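# Press the sprayer head fully onto the bottle

## Task

Fit the sprayer head onto the bottle and press it down until it sits completely over the neck, since the cap fits tightly. The bottle must still be upright afterwards, and the cap has to stay seated on its own, without a gripper holding it there.

## Robot and tools

Robot: two xArm-style six-joint arms, left_arm and right_arm, each with a parallel two-finger gripper and a wrist camera (cam_left_wrist on the left arm, cam_right_wrist on the right, both 672x504). The names left and right are just labels and say nothing about which side of an image an arm appears on. Base positions in the scene frame: left_arm at (-0.058, +0.452, 0) m, right_arm at (+0.059, -0.346, 0) m, each turned slightly about z.

Scene frame: origin on the table surface midway between the arms, +z up, +x away from the robot over the table, +y toward left_arm. Each gripper has its own axes: fingers point along its +z and close along its y. The reported end_effector_position is the spot between the pads when shut, roughly 2 cm short of the tips; closing pushes the tips about 10 mm further along +z. Reported hand positions can be off, more so at long reach.

Result lines: a state line per arm (left_arm: ... | right_arm: ...) giving position in metres, orientation as quat_wxyz, and linear/angular velocities, all in the scene frame. grip_measured is the actual finger opening on the same scale as the commanded opening. "Hand target" lines show where the controller is currently steering each gripper. A "pose unreachable" line means a clearance check altered or blocked the command for the named arm. Joint torque readings are whole drive outputs with per-arm offsets and noise, nonzero even in free air. MOTOR HEAT warnings appear from 65 °C; at 80 °C that arm is braked until it cools (an OVER-TEMPERATURE FAULT). Images come with calibration data; calibration may be a little off.

execute_actions(actions): actions is a list of actions; each action is a list of up to 15 rows; each row is one control step of 1/30 s. A short table repeats its final row until 15 steps are used. Every row holds 14 numbers, each in [-1, 1], always for both arms: left_arm dx, dy, dz, rx, ry, rz, opening, then right_arm dx, dy, dz, rx, ry, rz, opening. dx..rz are an offset, expressed in that gripper's own axes, from the gripper's measured pose at the start of the action (for a call's first action, the last pose reported in the scene). Each row is measured from that same start, not from the row before. Scale: 1.0 equals 0.6 m for dx, dy, dz and 180 degrees for the rotation vector (rx, ry, rz). opening is absolute, not an offset: +1 fully open (0.084 m), -1 closed. An empty list just returns the current state and images.

move(target, speed, blocking): target is one 14-number row laid out exactly as above, offsets taken from the pose in the latest result that shows one. Each gripper travels in a straight line toward its target; both finish together, in 0.5 to 10 s (cut off at 10 s if longer). speed is the top path speed in m/s, 0.002 to 0.5, default 0.25; rotation is capped at twice that in rad/s. Openings are sent when the move begins. Paths ignore obstacles and the other arm, grippers lag and may overshoot the speed, especially near full arm extension. The extra "move:" line reports the ending (done, off_target, moving, held, fault), active limits (paced = command clipped; held = a check blocked steps, after which the arm can surge) and each gripper's remaining distance. With blocking=false the call returns after 0.5 s while motion continues; poll with wait(0), and call wait or stop before sending new rows or moves.

wait(seconds): 0 to 10; arms keep their last command; returns early if a running move ends. stop(): brakes a running move; it needs stopping distance; fingers keep moving. zoom_image(camera, region): closer look at camera "cam_left_wrist" or "cam_right_wrist", region [x0, y0, x1, y1] in pixels, top-left origin, at most 504x504. show_instructions(): shows the reference pages. read_manual(section): URDF licence texts, section "licences". finished_scene(scene): ends the numbered scene (1 to 2); irreversible; only call once the cap is seated and released.

Control limits: each step the command is clipped to 70 mm and 16 degrees from the measured pose, and position takes priority over orientation; big offsets need several actions. Joints run at most 3.14 rad/s. Joint ranges (rad): waist and forearm roll and wrist roll ±6.283, shoulder ±2.304, elbow -4.224 to 0.061, wrist pitch ±2.164. Load limits (N m): waist 54, shoulder 54, elbow 45, forearm roll 24.3, wrist pitch 17.1, wrist roll 17.1; a held object adds to them. Exceeding one causes a TORQUE FAULT: the arm backs off, freezes 10 s and drops the rest of the call.

Gripping: to hold, keep commanding an opening well under grip_measured; lower means a firmer squeeze, up to about 24 N per pad for objects up to roughly 6 cm. Fast closing can squeeze harder. To keep an idle arm still, send it zeros (after first re-sending its desired pose offset) and its intended opening.

Avoid: knocking anything off the table, tipping the bottle, dropping or slipping the cap, fast impacts, arm-to-arm contact, and pressing far past contact (deeper targets push harder; faster touches hit harder). Loose objects may occasionally get nudged by outside forces. Seat the cap with a controlled downward press, then let go and confirm it stays.

Each tool is called after ">>>" as name(argument=value, ...) on one line, values as JSON.

Reference images:

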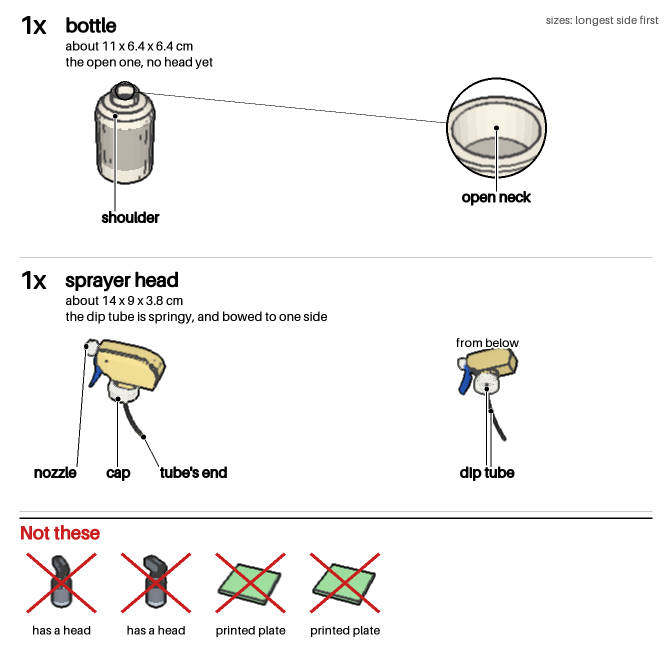

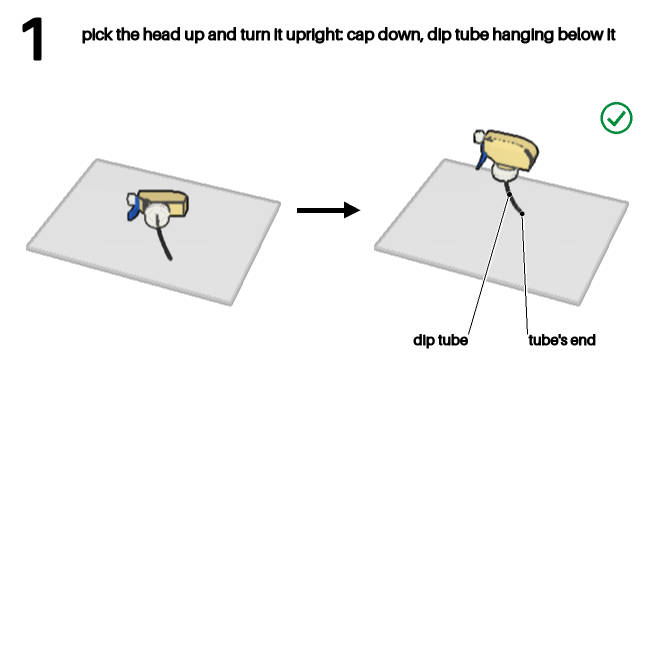

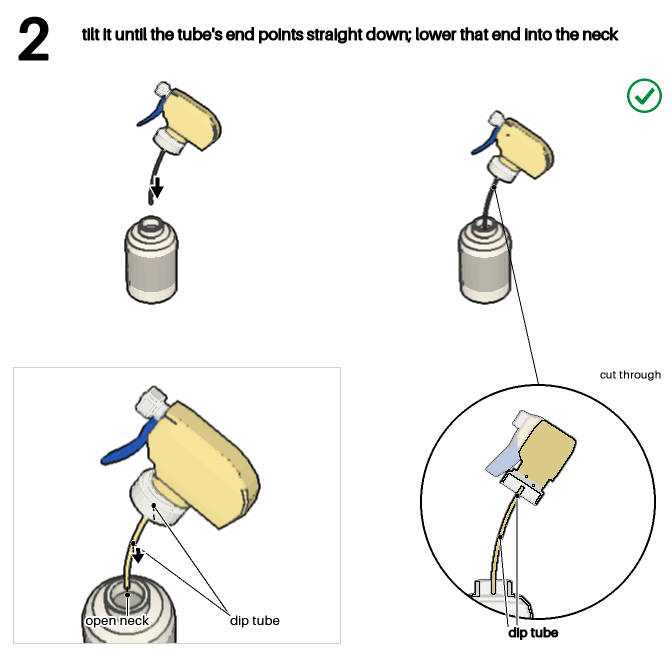

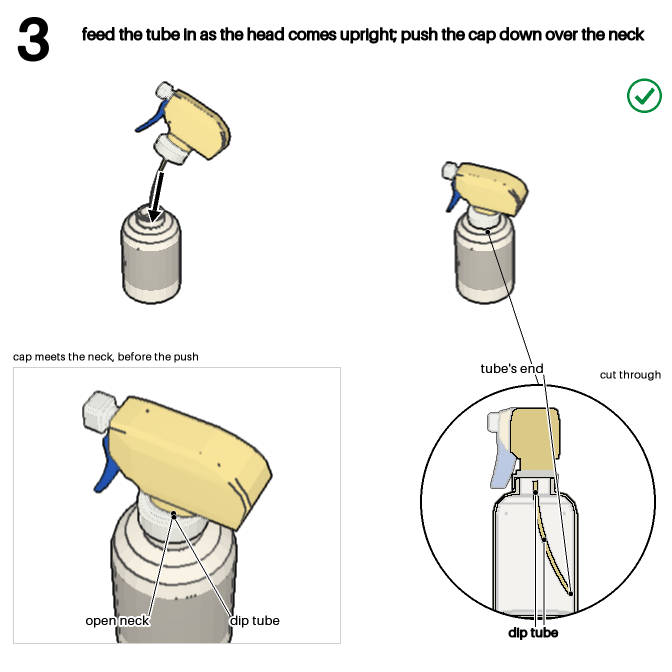

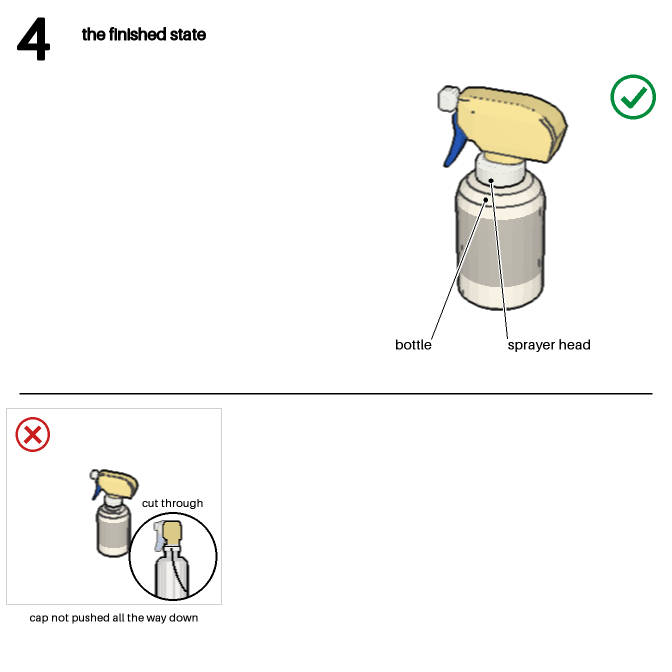

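## Session

>>> execute_actions(actions=[])

Scene clock: 0.00 s.
left_arm: end_effector_position=(+0.5270, -0.0801, +0.2161) grip_measured=+1.00 end_effector_quat_wxyz=(+0.190, +0.981, -0.034, -0.002) end_effector_velocity=(+0.000, -0.000, +0.000) end_effector_angular_velocity=(+0.000, -0.001, -0.000) | right_arm: end_effector_position=(+0.1024, -0.9915, +0.1085) grip_measured=+1.00 end_effector_quat_wxyz=(+0.027, +0.863, +0.473, +0.175) end_effector_velocity=(+0.001, -0.000, +0.000) end_effector_angular_velocity=(-0.000, +0.000, +0.001)
Joint positions: left_arm=[-0.809 -0.926 -1.808 -0.487 -0.72  -0.231  0.084] | right_arm=[-1.466 -0.915 -1.523  0.459 -0.807 -2.981  0.084]
Joint velocities: left_arm=[-0.    -0.    -0.001  0.001  0.    -0.     0.   ] | right_arm=[ 0.002  0.    -0.     0.     0.     0.    -0.   ]
Joint torques (N m, as the arm reports them, + toward a larger angle): no reading
Hand target (left_arm): +0.527, -0.080, +0.216; +0.190, +0.981, -0.034, -0.002
Hand target (right_arm): +0.102, -0.991, +0.109; +0.027, +0.863, +0.473, +0.175

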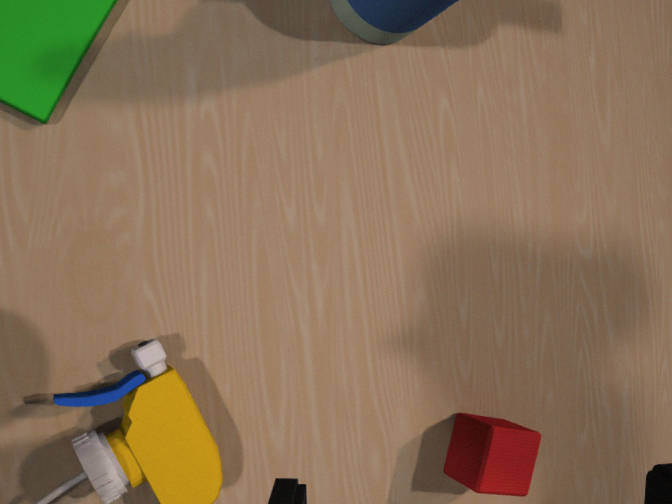

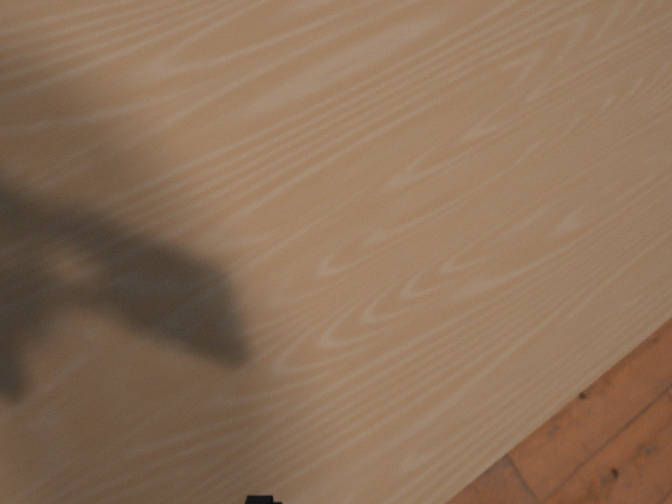

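>>> move(target=[-0.227,-0.012,-0.52,0.122,0,0.022,1,0,0,0,0,0,0,1])

Scene clock: 2.47 s.
left_arm: end_effector_position=(+0.3976, +0.0514, +0.5019) grip_measured=+1.00 end_effector_quat_wxyz=(-0.000, +0.998, -0.067, +0.010) end_effector_velocity=(-0.001, +0.001, +0.004) end_effector_angular_velocity=(-0.001, -0.004, -0.001) | right_arm: end_effector_position=(+0.1024, -0.9915, +0.1085) grip_measured=+1.00 end_effector_quat_wxyz=(+0.027, +0.863, +0.473, +0.175) end_effector_velocity=(-0.001, -0.000, -0.000) end_effector_angular_velocity=(-0.000, +0.000, +0.000)
Joint positions: left_arm=[-0.893 -0.4   -1.684  0.013 -1.269 -0.597  0.084] | right_arm=[-1.466 -0.915 -1.523  0.459 -0.807 -2.981  0.084]
Joint velocities: left_arm=[-0.001  0.004 -0.002  0.002 -0.004 -0.    -0.   ] | right_arm=[-0.001  0.    -0.    -0.001  0.    -0.    -0.   ]
Joint torques (N m, as the arm reports them, + toward a larger angle): left_arm=[ -9.28  56.72 -25.35   1.57   0.44   0.21] | right_arm=[  0.11  49.9  -22.38   0.88  -0.36  -0.03]
Hand target (left_arm): +0.397, +0.051, +0.502; -0.000, +0.998, -0.067, +0.010
Hand target (right_arm): +0.102, -0.991, +0.109; +0.027, +0.863, +0.473, +0.175
Off the commanded pose (left_arm): 0.001 m, 0 deg.
Off the commanded pose (right_arm): 0.000 m, 0 deg.
move: done
camera_calibration (this result's frames):
cam_left_wrist: T_world_to_cam=[[-0.138843, -0.990182, -0.0161683, 0.153086], [-0.989526, 0.139366, -0.0376351, 0.47159], [0.0395189, 0.0107736, -0.999161, 0.615588], [0, 0, 0, 1]] pos_world=[0.463578, 0.0792278, 0.635295]
cam_right_wrist: T_world_to_cam=[[0.797243, -0.563027, 0.217724, -0.633489], [-0.501477, -0.818495, -0.280334, -0.663189], [0.336042, 0.114311, -0.934885, 0.313401], [0, 0, 0, 1]] pos_world=[0.0671555, -0.935313, 0.245005]

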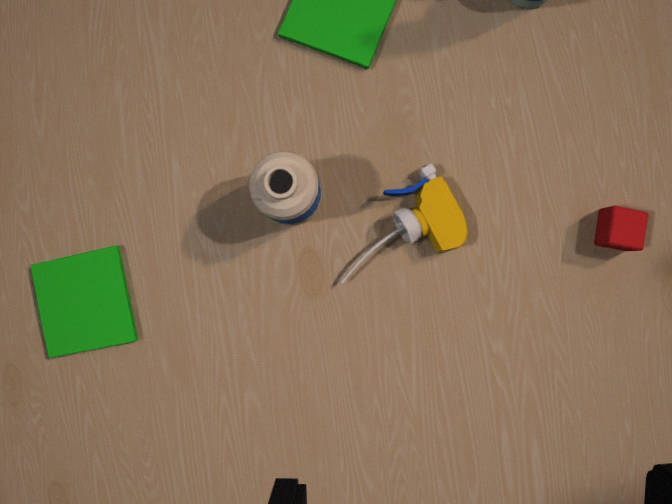

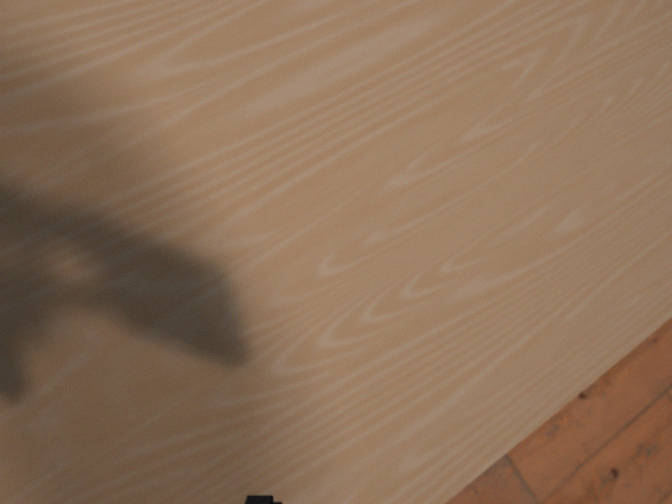

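>>> move(target=[0.208,0.123,0.503,0,0,-0.633,0.2,0,0,0,0,0,0,1], speed=0.4)

Scene clock: 6.53 s.
left_arm: end_effector_position=(+0.5169, -0.0382, +0.2023) grip_measured=+0.19 end_effector_quat_wxyz=(+0.008, +0.600, +0.800, +0.006) end_effector_velocity=(-0.001, +0.000, -0.002) end_effector_angular_velocity=(+0.004, +0.004, +0.006) | right_arm: end_effector_position=(+0.1024, -0.9915, +0.1085) grip_measured=+1.00 end_effector_quat_wxyz=(+0.027, +0.863, +0.473, +0.175) end_effector_velocity=(+0.002, +0.000, +0.000) end_effector_angular_velocity=(-0.000, -0.000, +0.003)
Joint positions: left_arm=[-0.876 -0.969 -1.891  0.015 -0.906 -2.573  0.052] | right_arm=[-1.466 -0.915 -1.523  0.459 -0.807 -2.981  0.084]
Joint velocities: left_arm=[-0.    -0.004 -0.002  0.001 -0.003 -0.007  0.   ] | right_arm=[ 0.003  0.    -0.     0.001 -0.    -0.    -0.   ]
Joint torques (N m, as the arm reports them, + toward a larger angle): left_arm=[ -9.76  78.72 -24.51   1.01   0.18  -0.05] | right_arm=[  0.62  50.61 -22.45   0.62  -0.47  -0.02]
Hand target (left_arm): +0.517, -0.038, +0.202; +0.008, +0.600, +0.800, +0.006
Hand target (right_arm): +0.102, -0.991, +0.109; +0.027, +0.863, +0.473, +0.175
Off the commanded pose (left_arm): 0.001 m, 0 deg.
Off the commanded pose (right_arm): 0.000 m, 0 deg.
move: done
camera_calibration (this result's frames):
cam_left_wrist: T_world_to_cam=[[0.961816, 0.273654, 0.00488831, -0.44886], [0.273693, -0.961747, -0.0116269, -0.109395], [0.00151957, 0.0125208, -0.99992, 0.332364], [0, 0, 0, 1]] pos_world=[0.461156, 0.0134603, 0.33326]
cam_right_wrist: T_world_to_cam=[[0.797243, -0.563027, 0.217724, -0.633489], [-0.501477, -0.818495, -0.280334, -0.663189], [0.336042, 0.11431, -0.934885, 0.313401], [0, 0, 0, 1]] pos_world=[0.0671556, -0.935313, 0.245005]

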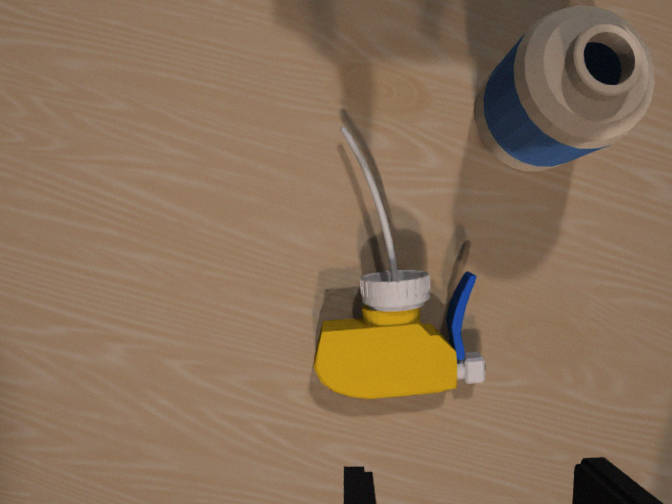

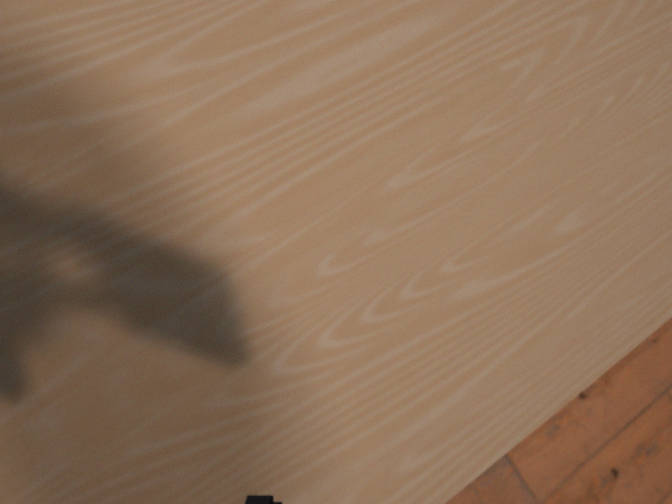

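>>> move(target=[0.1,-0.014,0.22,0,0,-0.015,0.08,0,0,0,0,0,0,1])

>>> move(target=[0,-0.001,0.07,0,0,0,0.08,0,0,0,0,0,0,1], speed=0.03)

Scene clock: 8.73 s.
left_arm: end_effector_position=(+0.4947, +0.0164, +0.0704) grip_measured=+0.07 end_effector_quat_wxyz=(+0.009, +0.582, +0.813, +0.005) end_effector_velocity=(-0.001, +0.002, -0.004) end_effector_angular_velocity=(+0.003, +0.003, +0.000) | right_arm: end_effector_position=(+0.1024, -0.9915, +0.1085) grip_measured=+1.00 end_effector_quat_wxyz=(+0.027, +0.863, +0.473, +0.175) end_effector_velocity=(+0.001, +0.000, -0.000) end_effector_angular_velocity=(-0.000, +0.000, +0.003)
Joint positions: left_arm=[-0.838 -1.004 -1.627  0.02  -0.606 -2.588  0.047] | right_arm=[-1.466 -0.915 -1.523  0.459 -0.807 -2.981  0.084]
Joint velocities: left_arm=[ 0.001 -0.003  0.004  0.     0.003  0.001 -0.   ] | right_arm=[ 0.002 -0.     0.    -0.     0.    -0.    -0.   ]
Joint torques (N m, as the arm reports them, + toward a larger angle): left_arm=[ -8.57  75.7  -21.49   1.36   0.5    0.  ] | right_arm=[ -0.62  49.74 -22.82   0.92  -0.44   0.02]
Hand target (left_arm): +0.494, +0.017, +0.070; +0.008, +0.582, +0.813, +0.005
Hand target (right_arm): +0.102, -0.991, +0.109; +0.027, +0.863, +0.473, +0.175
Off the commanded pose (left_arm): 0.001 m, 0 deg.
Off the commanded pose (right_arm): 0.000 m, 0 deg.
move: done
camera_calibration (this result's frames):
cam_left_wrist: T_world_to_cam=[[0.948, 0.318233, 0.00492992, -0.435645], [0.318268, -0.947949, -0.00989388, -0.074683], [0.00152476, 0.0109484, -0.999939, 0.199854], [0, 0, 0, 1]] pos_world=[0.436456, 0.065653, 0.201251]
cam_right_wrist: T_world_to_cam=[[0.797244, -0.563027, 0.217724, -0.633489], [-0.501477, -0.818495, -0.280334, -0.663189], [0.336042, 0.114311, -0.934885, 0.313401], [0, 0, 0, 1]] pos_world=[0.0671555, -0.935313, 0.245005]

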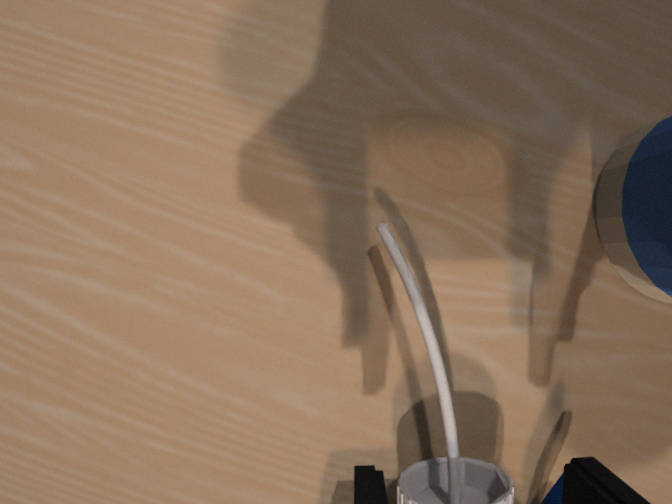

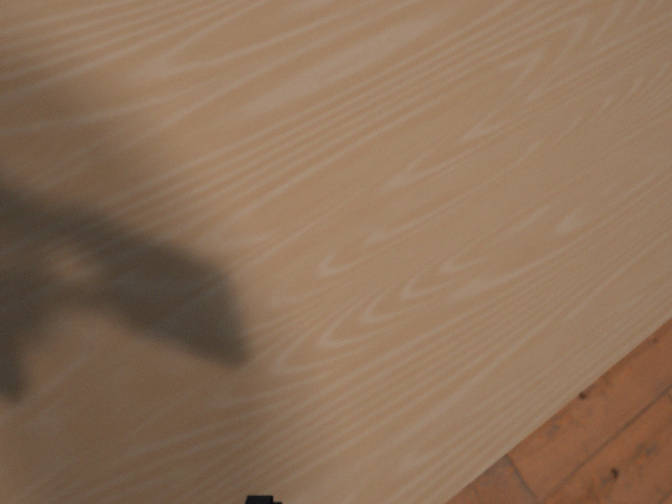

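Scene clock: 10.43 s.
left_arm: end_effector_position=(+0.4949, +0.0162, +0.0285) grip_measured=+0.07 end_effector_quat_wxyz=(+0.009, +0.582, +0.813, +0.005) end_effector_velocity=(+0.000, -0.000, -0.001) end_effector_angular_velocity=(-0.000, -0.001, +0.001) | right_arm: end_effector_position=(+0.1024, -0.9915, +0.1085) grip_measured=+1.00 end_effector_quat_wxyz=(+0.027, +0.863, +0.473, +0.175) end_effector_velocity=(-0.000, -0.000, -0.000) end_effector_angular_velocity=(+0.000, -0.001, -0.002)
Joint positions: left_arm=[-0.838 -1.074 -1.647  0.022 -0.555 -2.59   0.047] | right_arm=[-1.466 -0.915 -1.523  0.459 -0.807 -2.981  0.084]
Joint velocities: left_arm=[ 0.    -0.001 -0.     0.     0.002 -0.002  0.   ] | right_arm=[-0.001 -0.     0.     0.002  0.     0.    -0.   ]
Joint torques (N m, as the arm reports them, + toward a larger angle): left_arm=[ -9.57  76.1  -20.73   1.64   0.32   0.12] | right_arm=[ -0.13  50.89 -22.72   0.75  -0.42   0.01]
Hand target (left_arm): +0.495, +0.016, +0.028; +0.009, +0.582, +0.813, +0.005
Hand target (right_arm): +0.102, -0.991, +0.109; +0.027, +0.863, +0.473, +0.175
Off the commanded pose (left_arm): 0.000 m, 0 deg.
Off the commanded pose (right_arm): 0.000 m, 0 deg.
move: done
camera_calibration (this result's frames):
cam_left_wrist: T_world_to_cam=[[0.948011, 0.318198, 0.00495419, -0.435582], [0.318232, -0.947963, -0.00975376, -0.0754296], [0.00159276, 0.0108233, -0.99994, 0.157933], [0, 0, 0, 1]] pos_world=[0.436689, 0.0653873, 0.159346]
cam_right_wrist: T_world_to_cam=[[0.797244, -0.563027, 0.217724, -0.633489], [-0.501477, -0.818495, -0.280334, -0.663189], [0.336042, 0.114311, -0.934885, 0.313401], [0, 0, 0, 1]] pos_world=[0.0671555, -0.935313, 0.245005]

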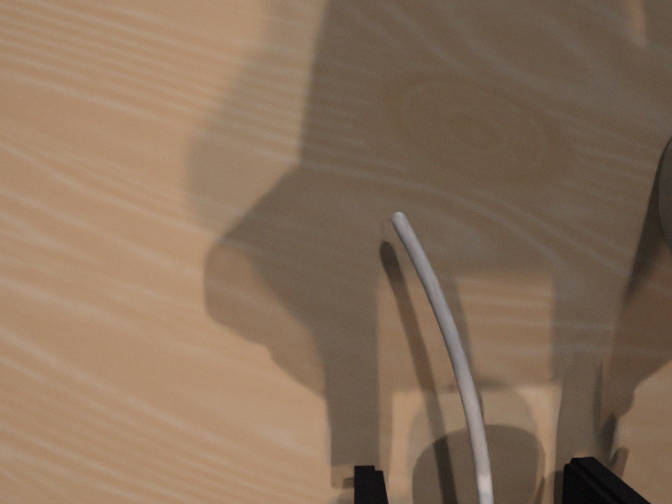

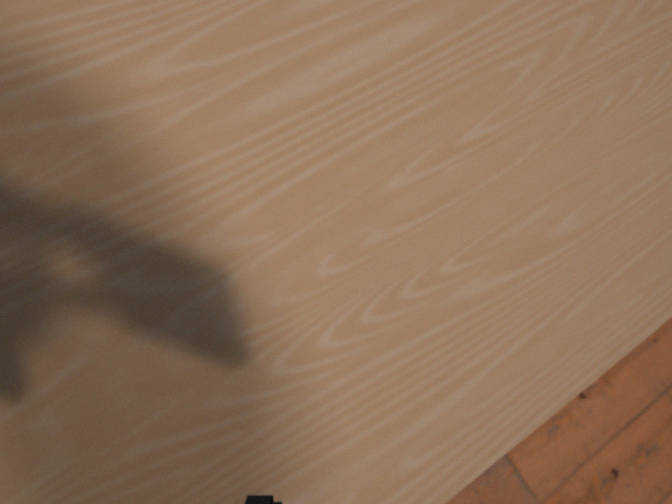

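>>> move(target=[0,0,0,0,0,0,-0.6,1,0.08,0,0,0,0,1], speed=0.4)

>>> move(target=[0,0,-0.42,0,0,0,-0.6,0.45,-0.45,0,0,0.3,0,1])

>>> move(target=[0,0,0,0,-0.5,0,-0.6,0,0,0,0,0,0,1])

Scene clock: 13.37 s.
left_arm: end_effector_position=(+0.4949, +0.0162, +0.0285) grip_measured=-0.22 end_effector_quat_wxyz=(+0.009, +0.582, +0.813, +0.005) end_effector_velocity=(+0.001, -0.001, +0.000) end_effector_angular_velocity=(-0.002, -0.002, +0.001) | right_arm: end_effector_position=(+0.4346, -0.5206, +0.2854) grip_measured=+1.00 end_effector_quat_wxyz=(+0.027, +0.863, +0.473, +0.177) end_effector_velocity=(+0.002, +0.002, +0.001) end_effector_angular_velocity=(-0.002, +0.006, -0.001)
Joint positions: left_arm=[-0.838 -1.074 -1.647  0.022 -0.555 -2.59   0.035] | right_arm=[-0.448  0.063 -0.611  0.596 -0.541 -2.104  0.084]
Joint velocities: left_arm=[ 0.    -0.001 -0.002 -0.     0.002 -0.001 -0.   ] | right_arm=[ 0.01   0.    -0.004 -0.017 -0.001  0.026  0.   ]
Joint torques (N m, as the arm reports them, + toward a larger angle): left_arm=[-11.3   77.29 -21.57   0.87   0.38  -0.08] | right_arm=[ -0.31  22.8  -24.22   1.18   0.01  -0.08]
Hand target (left_arm): +0.495, +0.016, +0.029; +0.009, +0.582, +0.813, +0.005
Hand target (right_arm): +0.435, -0.520, +0.286; +0.027, +0.863, +0.473, +0.177
Off the commanded pose (left_arm): 0.000 m, 0 deg.
Off the commanded pose (right_arm): 0.003 m, 0 deg.
move: done; limits=paced
camera_calibration (this result's frames):
cam_left_wrist: T_world_to_cam=[[0.948012, 0.318196, 0.00493084, -0.435572], [0.31823, -0.947963, -0.00978933, -0.0754154], [0.00155933, 0.0108495, -0.99994, 0.157937], [0, 0, 0, 1]] pos_world=[0.43668, 0.0653926, 0.159337]
cam_right_wrist: T_world_to_cam=[[0.796037, -0.564041, 0.219505, -0.672214], [-0.500464, -0.81737, -0.28538, -0.0600483], [0.340383, 0.117319, -0.932939, 0.312396], [0, 0, 0, 1]] pos_world=[0.398721, -0.464888, 0.421864]

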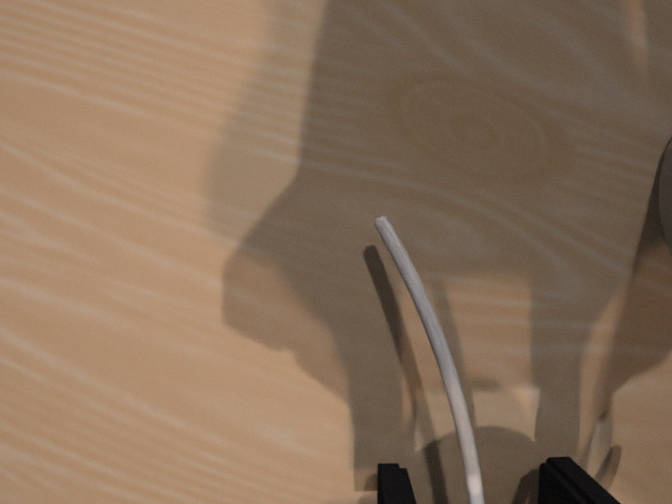

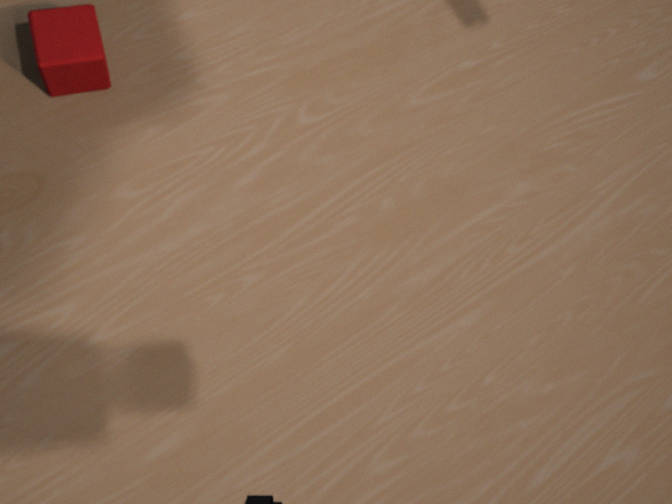

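Scene clock: 15.87 s.
left_arm: end_effector_position=(+0.4902, +0.0166, +0.2806) grip_measured=-0.22 end_effector_quat_wxyz=(+0.009, +0.582, +0.813, +0.005) end_effector_velocity=(+0.000, -0.000, +0.001) end_effector_angular_velocity=(-0.002, -0.001, +0.001) | right_arm: end_effector_position=(+0.3479, -0.1491, +0.3040) grip_measured=+1.00 end_effector_quat_wxyz=(-0.193, +0.688, +0.433, +0.549) end_effector_velocity=(+0.001, +0.001, +0.000) end_effector_angular_velocity=(+0.005, -0.007, -0.005)
Joint positions: left_arm=[-0.842 -0.738 -1.685  0.015 -0.929 -2.585  0.035] | right_arm=[ 0.266  0.397  0.02   2.21  -0.995 -3.048  0.084]
Joint velocities: left_arm=[ 0.     0.001 -0.001 -0.001 -0.    -0.001  0.   ] | right_arm=[ 0.01  -0.009  0.002  0.025 -0.01  -0.018 -0.   ]
Joint torques (N m, as the arm reports them, + toward a larger angle): left_arm=[ -7.54  71.07 -24.73   1.32   0.64  -0.04] | right_arm=[ -0.55   9.84 -21.27   0.4   -1.3    0.17]
Hand target (left_arm): +0.490, +0.017, +0.281; +0.009, +0.582, +0.813, +0.005
Hand target (right_arm): +0.348, -0.149, +0.304; -0.193, +0.688, +0.432, +0.549
Off the commanded pose (left_arm): 0.000 m, 0 deg.
Off the commanded pose (right_arm): 0.002 m, 0 deg.
move: done
camera_calibration (this result's frames):
cam_left_wrist: T_world_to_cam=[[0.947904, 0.318514, 0.00512807, -0.432484], [0.318551, -0.947852, -0.0101201, -0.0710966], [0.00163726, 0.0112264, -0.999936, 0.409904], [0, 0, 0, 1]] pos_world=[0.43193, 0.0657616, 0.411376]
cam_right_wrist: T_world_to_cam=[[0.801049, -0.563956, 0.200683, -0.393766], [-0.0318834, -0.374977, -0.926486, 0.303378], [0.597749, 0.735762, -0.318355, 0.131563], [0, 0, 0, 1]] pos_world=[0.246456, -0.205106, 0.401982]

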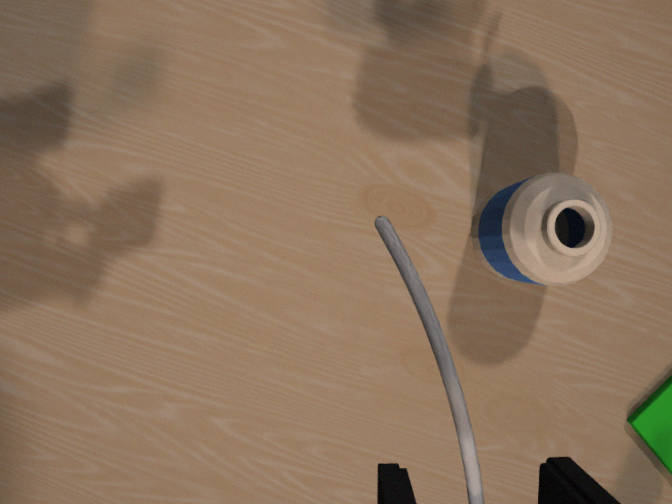

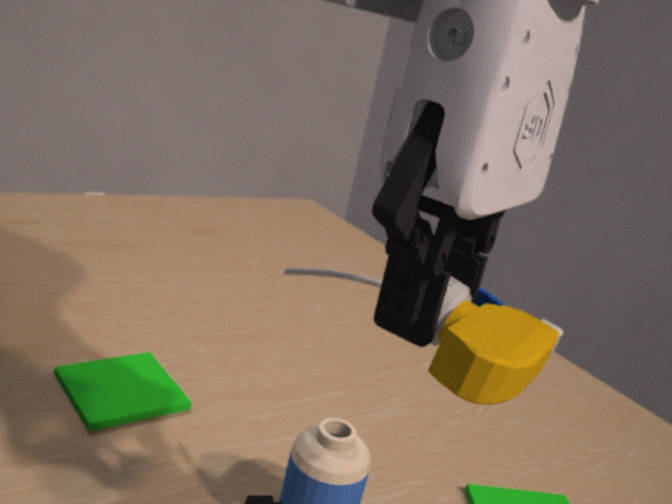

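Scene clock: 19.47 s.
left_arm: end_effector_position=(+0.4898, +0.0166, +0.2805) grip_measured=-0.22 end_effector_quat_wxyz=(+0.582, +0.415, +0.569, -0.406) end_effector_velocity=(+0.000, -0.000, -0.000) end_effector_angular_velocity=(-0.004, -0.001, +0.000) | right_arm: end_effector_position=(+0.3479, -0.1491, +0.3040) grip_measured=+1.00 end_effector_quat_wxyz=(-0.193, +0.688, +0.433, +0.549) end_effector_velocity=(-0.000, +0.000, -0.000) end_effector_angular_velocity=(+0.000, +0.000, -0.000)
Joint positions: left_arm=[-0.578 -0.73  -0.979 -2.301 -1.409 -0.163  0.035] | right_arm=[ 0.266  0.397  0.02   2.21  -0.995 -3.048  0.084]
Joint velocities: left_arm=[-0.    -0.003 -0.001 -0.001 -0.006  0.002  0.   ] | right_arm=[ 0.001 -0.    -0.     0.001  0.     0.     0.   ]
Joint torques (N m, as the arm reports them, + toward a larger angle): left_arm=[ -9.31  62.24 -17.04   0.68  -1.31   0.12] | right_arm=[ -0.01  10.11 -21.45   0.31  -1.41  -0.09]
Hand target (left_arm): +0.490, +0.017, +0.280; +0.582, +0.415, +0.569, -0.406
Hand target (right_arm): +0.348, -0.149, +0.304; -0.193, +0.688, +0.433, +0.549
Off the commanded pose (left_arm): 0.000 m, 0 deg.
Off the commanded pose (right_arm): 0.000 m, 0 deg.
move: done
camera_calibration (this result's frames):
cam_left_wrist: T_world_to_cam=[[0.949456, 0.312728, 0.0270944, -0.438946], [-0.0220331, -0.0197075, 0.999563, -0.202805], [0.313125, -0.949638, -0.011821, -0.00394461], [0, 0, 0, 1]] pos_world=[0.413527, 0.129528, 0.214563]
cam_right_wrist: T_world_to_cam=[[0.801049, -0.563956, 0.200683, -0.393765], [-0.0318835, -0.374977, -0.926486, 0.303378], [0.597749, 0.735762, -0.318355, 0.131563], [0, 0, 0, 1]] pos_world=[0.246456, -0.205106, 0.401982]

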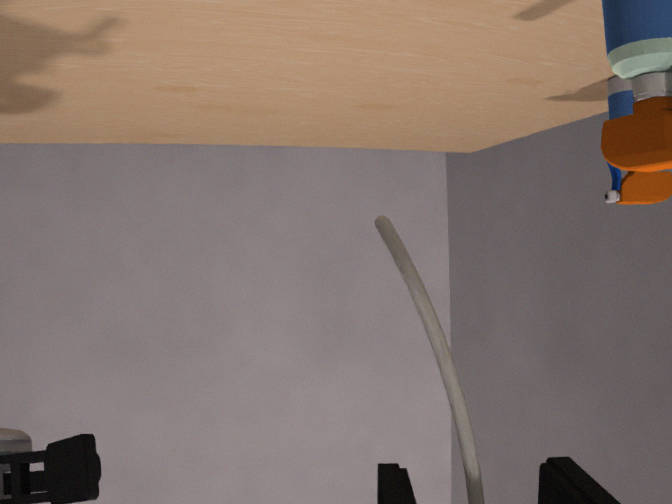

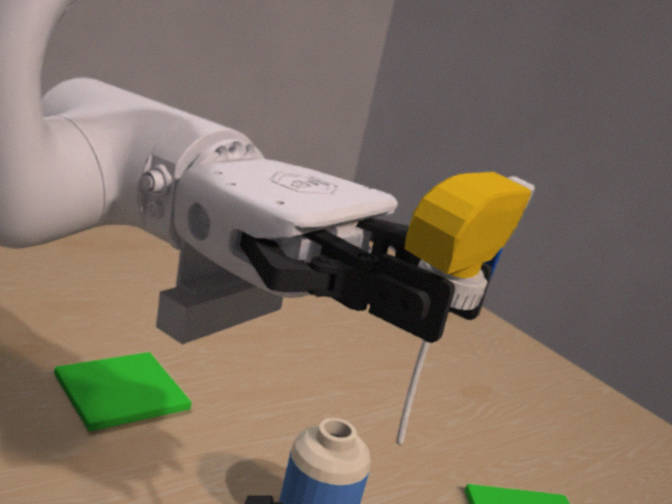

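>>> move(target=[0.125,0.19,-0.165,0,0,0,-0.6,-0.15,0,0.15,0,0,0,1], speed=0.15)

Scene clock: 21.77 s.
left_arm: end_effector_position=(+0.5664, +0.1474, +0.2069) grip_measured=-0.22 end_effector_quat_wxyz=(+0.582, +0.416, +0.569, -0.405) end_effector_velocity=(-0.000, +0.002, -0.002) end_effector_angular_velocity=(+0.001, +0.002, +0.000) | right_arm: end_effector_position=(+0.3990, -0.1169, +0.1918) grip_measured=+1.00 end_effector_quat_wxyz=(-0.193, +0.688, +0.433, +0.549) end_effector_velocity=(+0.001, -0.000, -0.001) end_effector_angular_velocity=(+0.002, -0.001, -0.001)
Joint positions: left_arm=[-0.3   -0.946 -1.15  -2.03  -1.486 -0.16   0.035] | right_arm=[ 0.398 -0.419 -0.176  2.516 -1.438 -3.515  0.084]
Joint velocities: left_arm=[ 0.003 -0.003 -0.     0.003 -0.    -0.    -0.   ] | right_arm=[-0.001 -0.009 -0.003  0.    -0.007 -0.003  0.   ]
Joint torques (N m, as the arm reports them, + toward a larger angle): left_arm=[-10.45  67.08 -14.64  -0.03  -1.34   0.31] | right_arm=[ 0.23 27.54 -8.58 -0.23 -1.57  0.03]
Hand target (left_arm): +0.567, +0.148, +0.207; +0.582, +0.416, +0.569, -0.405
Hand target (right_arm): +0.399, -0.117, +0.192; -0.193, +0.688, +0.433, +0.549
Off the commanded pose (left_arm): 0.001 m, 0 deg.
Off the commanded pose (right_arm): 0.000 m, 0 deg.
move: done
camera_calibration (this result's frames):
cam_left_wrist: T_world_to_cam=[[0.949519, 0.312499, 0.0275135, -0.550707], [-0.0222899, -0.0202765, 0.999546, -0.124677], [0.312915, -0.949702, -0.0122873, 0.0956259], [0, 0, 0, 1]] pos_world=[0.490205, 0.260384, 0.140948]
cam_right_wrist: T_world_to_cam=[[0.801165, -0.563626, 0.201147, -0.39414], [-0.0316002, -0.375492, -0.926287, 0.212904], [0.597608, 0.735753, -0.318642, 0.0417498], [0, 0, 0, 1]] pos_world=[0.297549, -0.172921, 0.289794]

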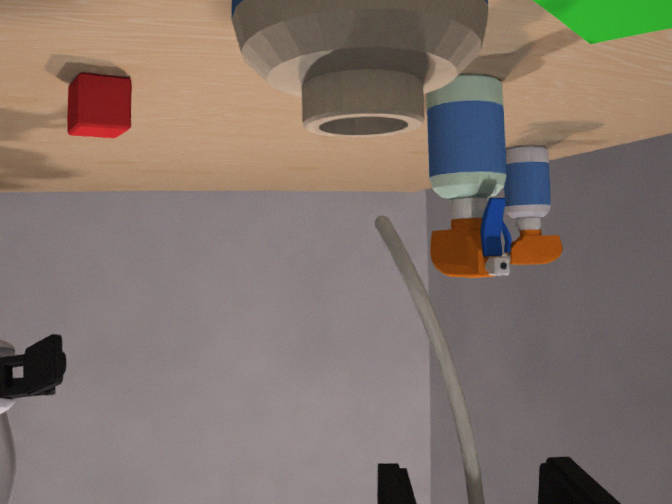

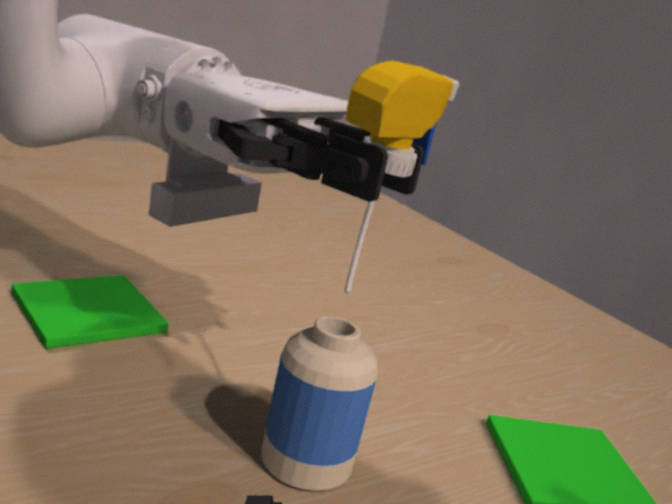

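>>> move(target=[0.058,-0.016,0,0,0,0,-0.6,0,0,0,0,0,0,1], speed=0.04)

>>> move(target=[0.06,-0.024,0,0,0,0,-0.6,0,0,0,0,0,0,1], speed=0.04)

Scene clock: 23.37 s.
left_arm: end_effector_position=(+0.5581, +0.1442, +0.1720) grip_measured=-0.22 end_effector_quat_wxyz=(+0.582, +0.416, +0.569, -0.405) end_effector_velocity=(+0.001, -0.000, +0.000) end_effector_angular_velocity=(-0.001, -0.003, -0.000) | right_arm: end_effector_position=(+0.3990, -0.1169, +0.1918) grip_measured=+1.00 end_effector_quat_wxyz=(-0.193, +0.688, +0.433, +0.549) end_effector_velocity=(-0.000, +0.000, -0.000) end_effector_angular_velocity=(-0.000, +0.000, +0.000)
Joint positions: left_arm=[-0.308 -1.014 -1.16  -2.041 -1.51  -0.108  0.035] | right_arm=[ 0.398 -0.419 -0.176  2.516 -1.438 -3.515  0.084]
Joint velocities: left_arm=[-0.    -0.001 -0.002 -0.    -0.001  0.002  0.   ] | right_arm=[ 0.001 -0.     0.     0.     0.     0.    -0.   ]
Joint torques (N m, as the arm reports them, + toward a larger angle): left_arm=[ -9.45  67.68 -15.03   0.14  -1.56  -0.07] | right_arm=[-0.17 25.25 -8.13  0.11 -1.59 -0.09]
Hand target (left_arm): +0.558, +0.144, +0.172; +0.582, +0.416, +0.569, -0.405
Hand target (right_arm): +0.399, -0.117, +0.192; -0.193, +0.688, +0.433, +0.549
Off the commanded pose (left_arm): 0.000 m, 0 deg.
Off the commanded pose (right_arm): 0.000 m, 0 deg.
move: done
camera_calibration (this result's frames):
cam_left_wrist: T_world_to_cam=[[0.949528, 0.312467, 0.0275964, -0.540835], [-0.0224199, -0.0201478, 0.999546, -0.0900654], [0.312881, -0.949715, -0.0121255, 0.0948211], [0, 0, 0, 1]] pos_world=[0.481851, 0.257232, 0.106099]
cam_right_wrist: T_world_to_cam=[[0.801166, -0.563626, 0.201146, -0.39414], [-0.0316012, -0.375492, -0.926287, 0.212904], [0.597608, 0.735753, -0.318642, 0.0417497], [0, 0, 0, 1]] pos_world=[0.29755, -0.172921, 0.289793]

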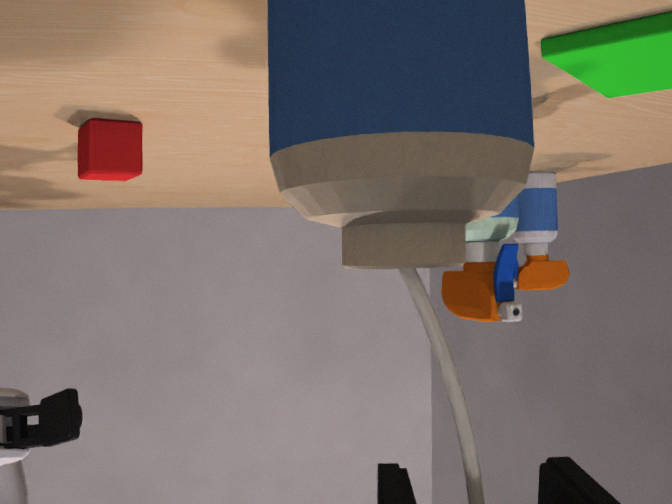

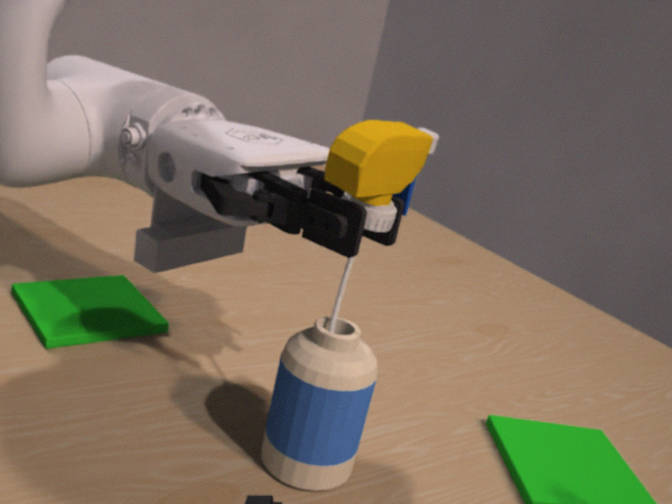

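Scene clock: 24.63 s.
left_arm: end_effector_position=(+0.5452, +0.1395, +0.1359) grip_measured=-0.22 end_effector_quat_wxyz=(+0.582, +0.416, +0.569, -0.405) end_effector_velocity=(+0.000, -0.000, -0.001) end_effector_angular_velocity=(-0.000, -0.001, +0.000) | right_arm: end_effector_position=(+0.3990, -0.1169, +0.1918) grip_measured=+1.00 end_effector_quat_wxyz=(-0.193, +0.688, +0.433, +0.549) end_effector_velocity=(+0.000, -0.000, +0.000) end_effector_angular_velocity=(-0.000, -0.000, -0.000)
Joint positions: left_arm=[-0.32  -1.084 -1.167 -2.056 -1.538 -0.051  0.035] | right_arm=[ 0.398 -0.419 -0.176  2.516 -1.438 -3.515  0.084]
Joint velocities: left_arm=[-0.    -0.002 -0.001 -0.001 -0.001  0.001  0.   ] | right_arm=[-0.  0. -0.  0. -0. -0.  0.]
Joint torques (N m, as the arm reports them, + toward a larger angle): left_arm=[-10.48  67.6  -13.38   0.32  -1.35   0.14] | right_arm=[-0.52 25.47 -8.28  0.06 -1.45 -0.02]
Hand target (left_arm): +0.545, +0.140, +0.136; +0.582, +0.416, +0.569, -0.406
Hand target (right_arm): +0.399, -0.117, +0.192; -0.193, +0.688, +0.433, +0.549
Off the commanded pose (left_arm): 0.000 m, 0 deg.
Off the commanded pose (right_arm): 0.000 m, 0 deg.
move: done
camera_calibration (this result's frames):
cam_left_wrist: T_world_to_cam=[[0.949535, 0.312439, 0.0276734, -0.526162], [-0.022552, -0.0199941, 0.999546, -0.0543028], [0.312851, -0.949727, -0.011939, 0.093919], [0, 0, 0, 1]] pos_world=[0.469002, 0.252505, 0.0699601]
cam_right_wrist: T_world_to_cam=[[0.801166, -0.563625, 0.201146, -0.39414], [-0.0316011, -0.375492, -0.926287, 0.212904], [0.597607, 0.735753, -0.318642, 0.0417497], [0, 0, 0, 1]] pos_world=[0.29755, -0.172921, 0.289793]

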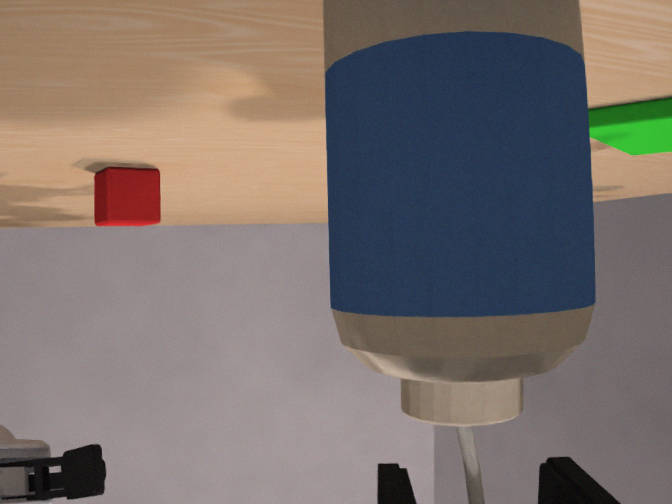

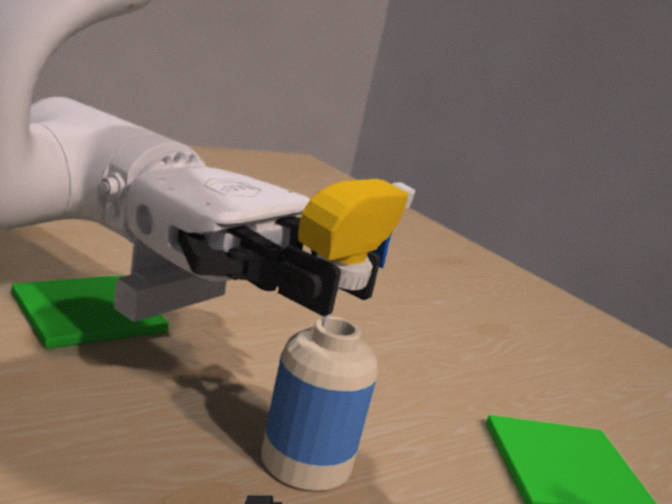

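>>> move(target=[0.012,-0.002,0.015,0,0,0,-0.6,0,0,0,0,0,0,1], speed=0.03)

>>> zoom_image(camera="cam_right_wrist", region=[220,170,460,380])

Scene clock: 26.00 s.
left_arm: end_effector_position=(+0.5471, +0.1307, +0.1288) grip_measured=-0.22 end_effector_quat_wxyz=(+0.582, +0.416, +0.569, -0.405) end_effector_velocity=(+0.000, -0.000, -0.001) end_effector_angular_velocity=(-0.001, +0.000, +0.000) | right_arm: end_effector_position=(+0.3990, -0.1169, +0.1918) grip_measured=+1.00 end_effector_quat_wxyz=(-0.193, +0.688, +0.433, +0.549) end_effector_velocity=(-0.001, +0.001, +0.000) end_effector_angular_velocity=(+0.000, +0.000, +0.004)
Joint positions: left_arm=[-0.336 -1.104 -1.187 -2.072 -1.538 -0.05   0.035] | right_arm=[ 0.398 -0.419 -0.176  2.516 -1.438 -3.515  0.084]
Joint velocities: left_arm=[-0.001 -0.002 -0.002 -0.001 -0.001 -0.    -0.   ] | right_arm=[ 0.002 -0.    -0.    -0.002 -0.     0.    -0.   ]
Joint torques (N m, as the arm reports them, + toward a larger angle): left_arm=[ -9.69  70.27 -13.3    0.84  -1.34   0.16] | right_arm=[-0.51 25.26 -8.27  0.15 -1.61 -0.01]
Hand target (left_arm): +0.547, +0.131, +0.129; +0.582, +0.416, +0.569, -0.406
Hand target (right_arm): +0.399, -0.117, +0.192; -0.193, +0.688, +0.433, +0.549
Off the commanded pose (left_arm): 0.000 m, 0 deg.
Off the commanded pose (right_arm): 0.000 m, 0 deg.
move: done
camera_calibration (this result's frames):
cam_left_wrist: T_world_to_cam=[[0.94953, 0.312453, 0.0276702, -0.525033], [-0.0225628, -0.0199504, 0.999546, -0.0473484], [0.312863, -0.949724, -0.0118937, 0.084824], [0, 0, 0, 1]] pos_world=[0.470929, 0.243663, 0.0628636]
cam_right_wrist: T_world_to_cam=[[0.801166, -0.563625, 0.201146, -0.39414], [-0.0316011, -0.375491, -0.926287, 0.212904], [0.597607, 0.735753, -0.318642, 0.0417497], [0, 0, 0, 1]] pos_world=[0.29755, -0.172921, 0.289793]

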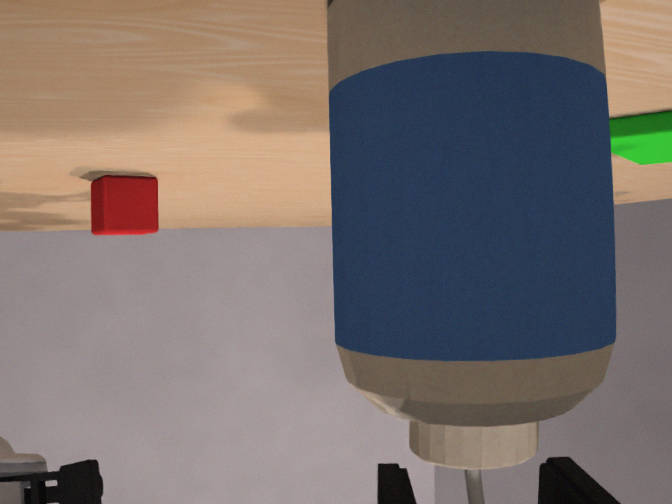

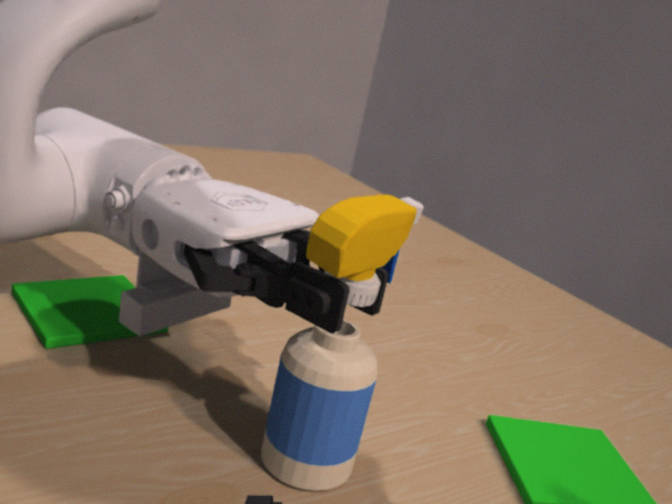

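Region (220, 170, 460, 380) of cam_right_wrist's 672x504 image, scaled by 2.100, with more detail than that image has; it fills the top 441 rows of this view, and the rest is white.

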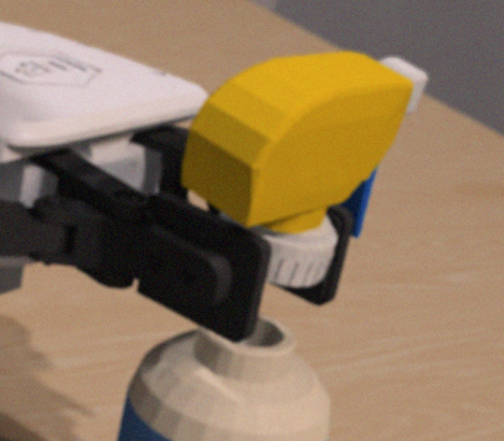

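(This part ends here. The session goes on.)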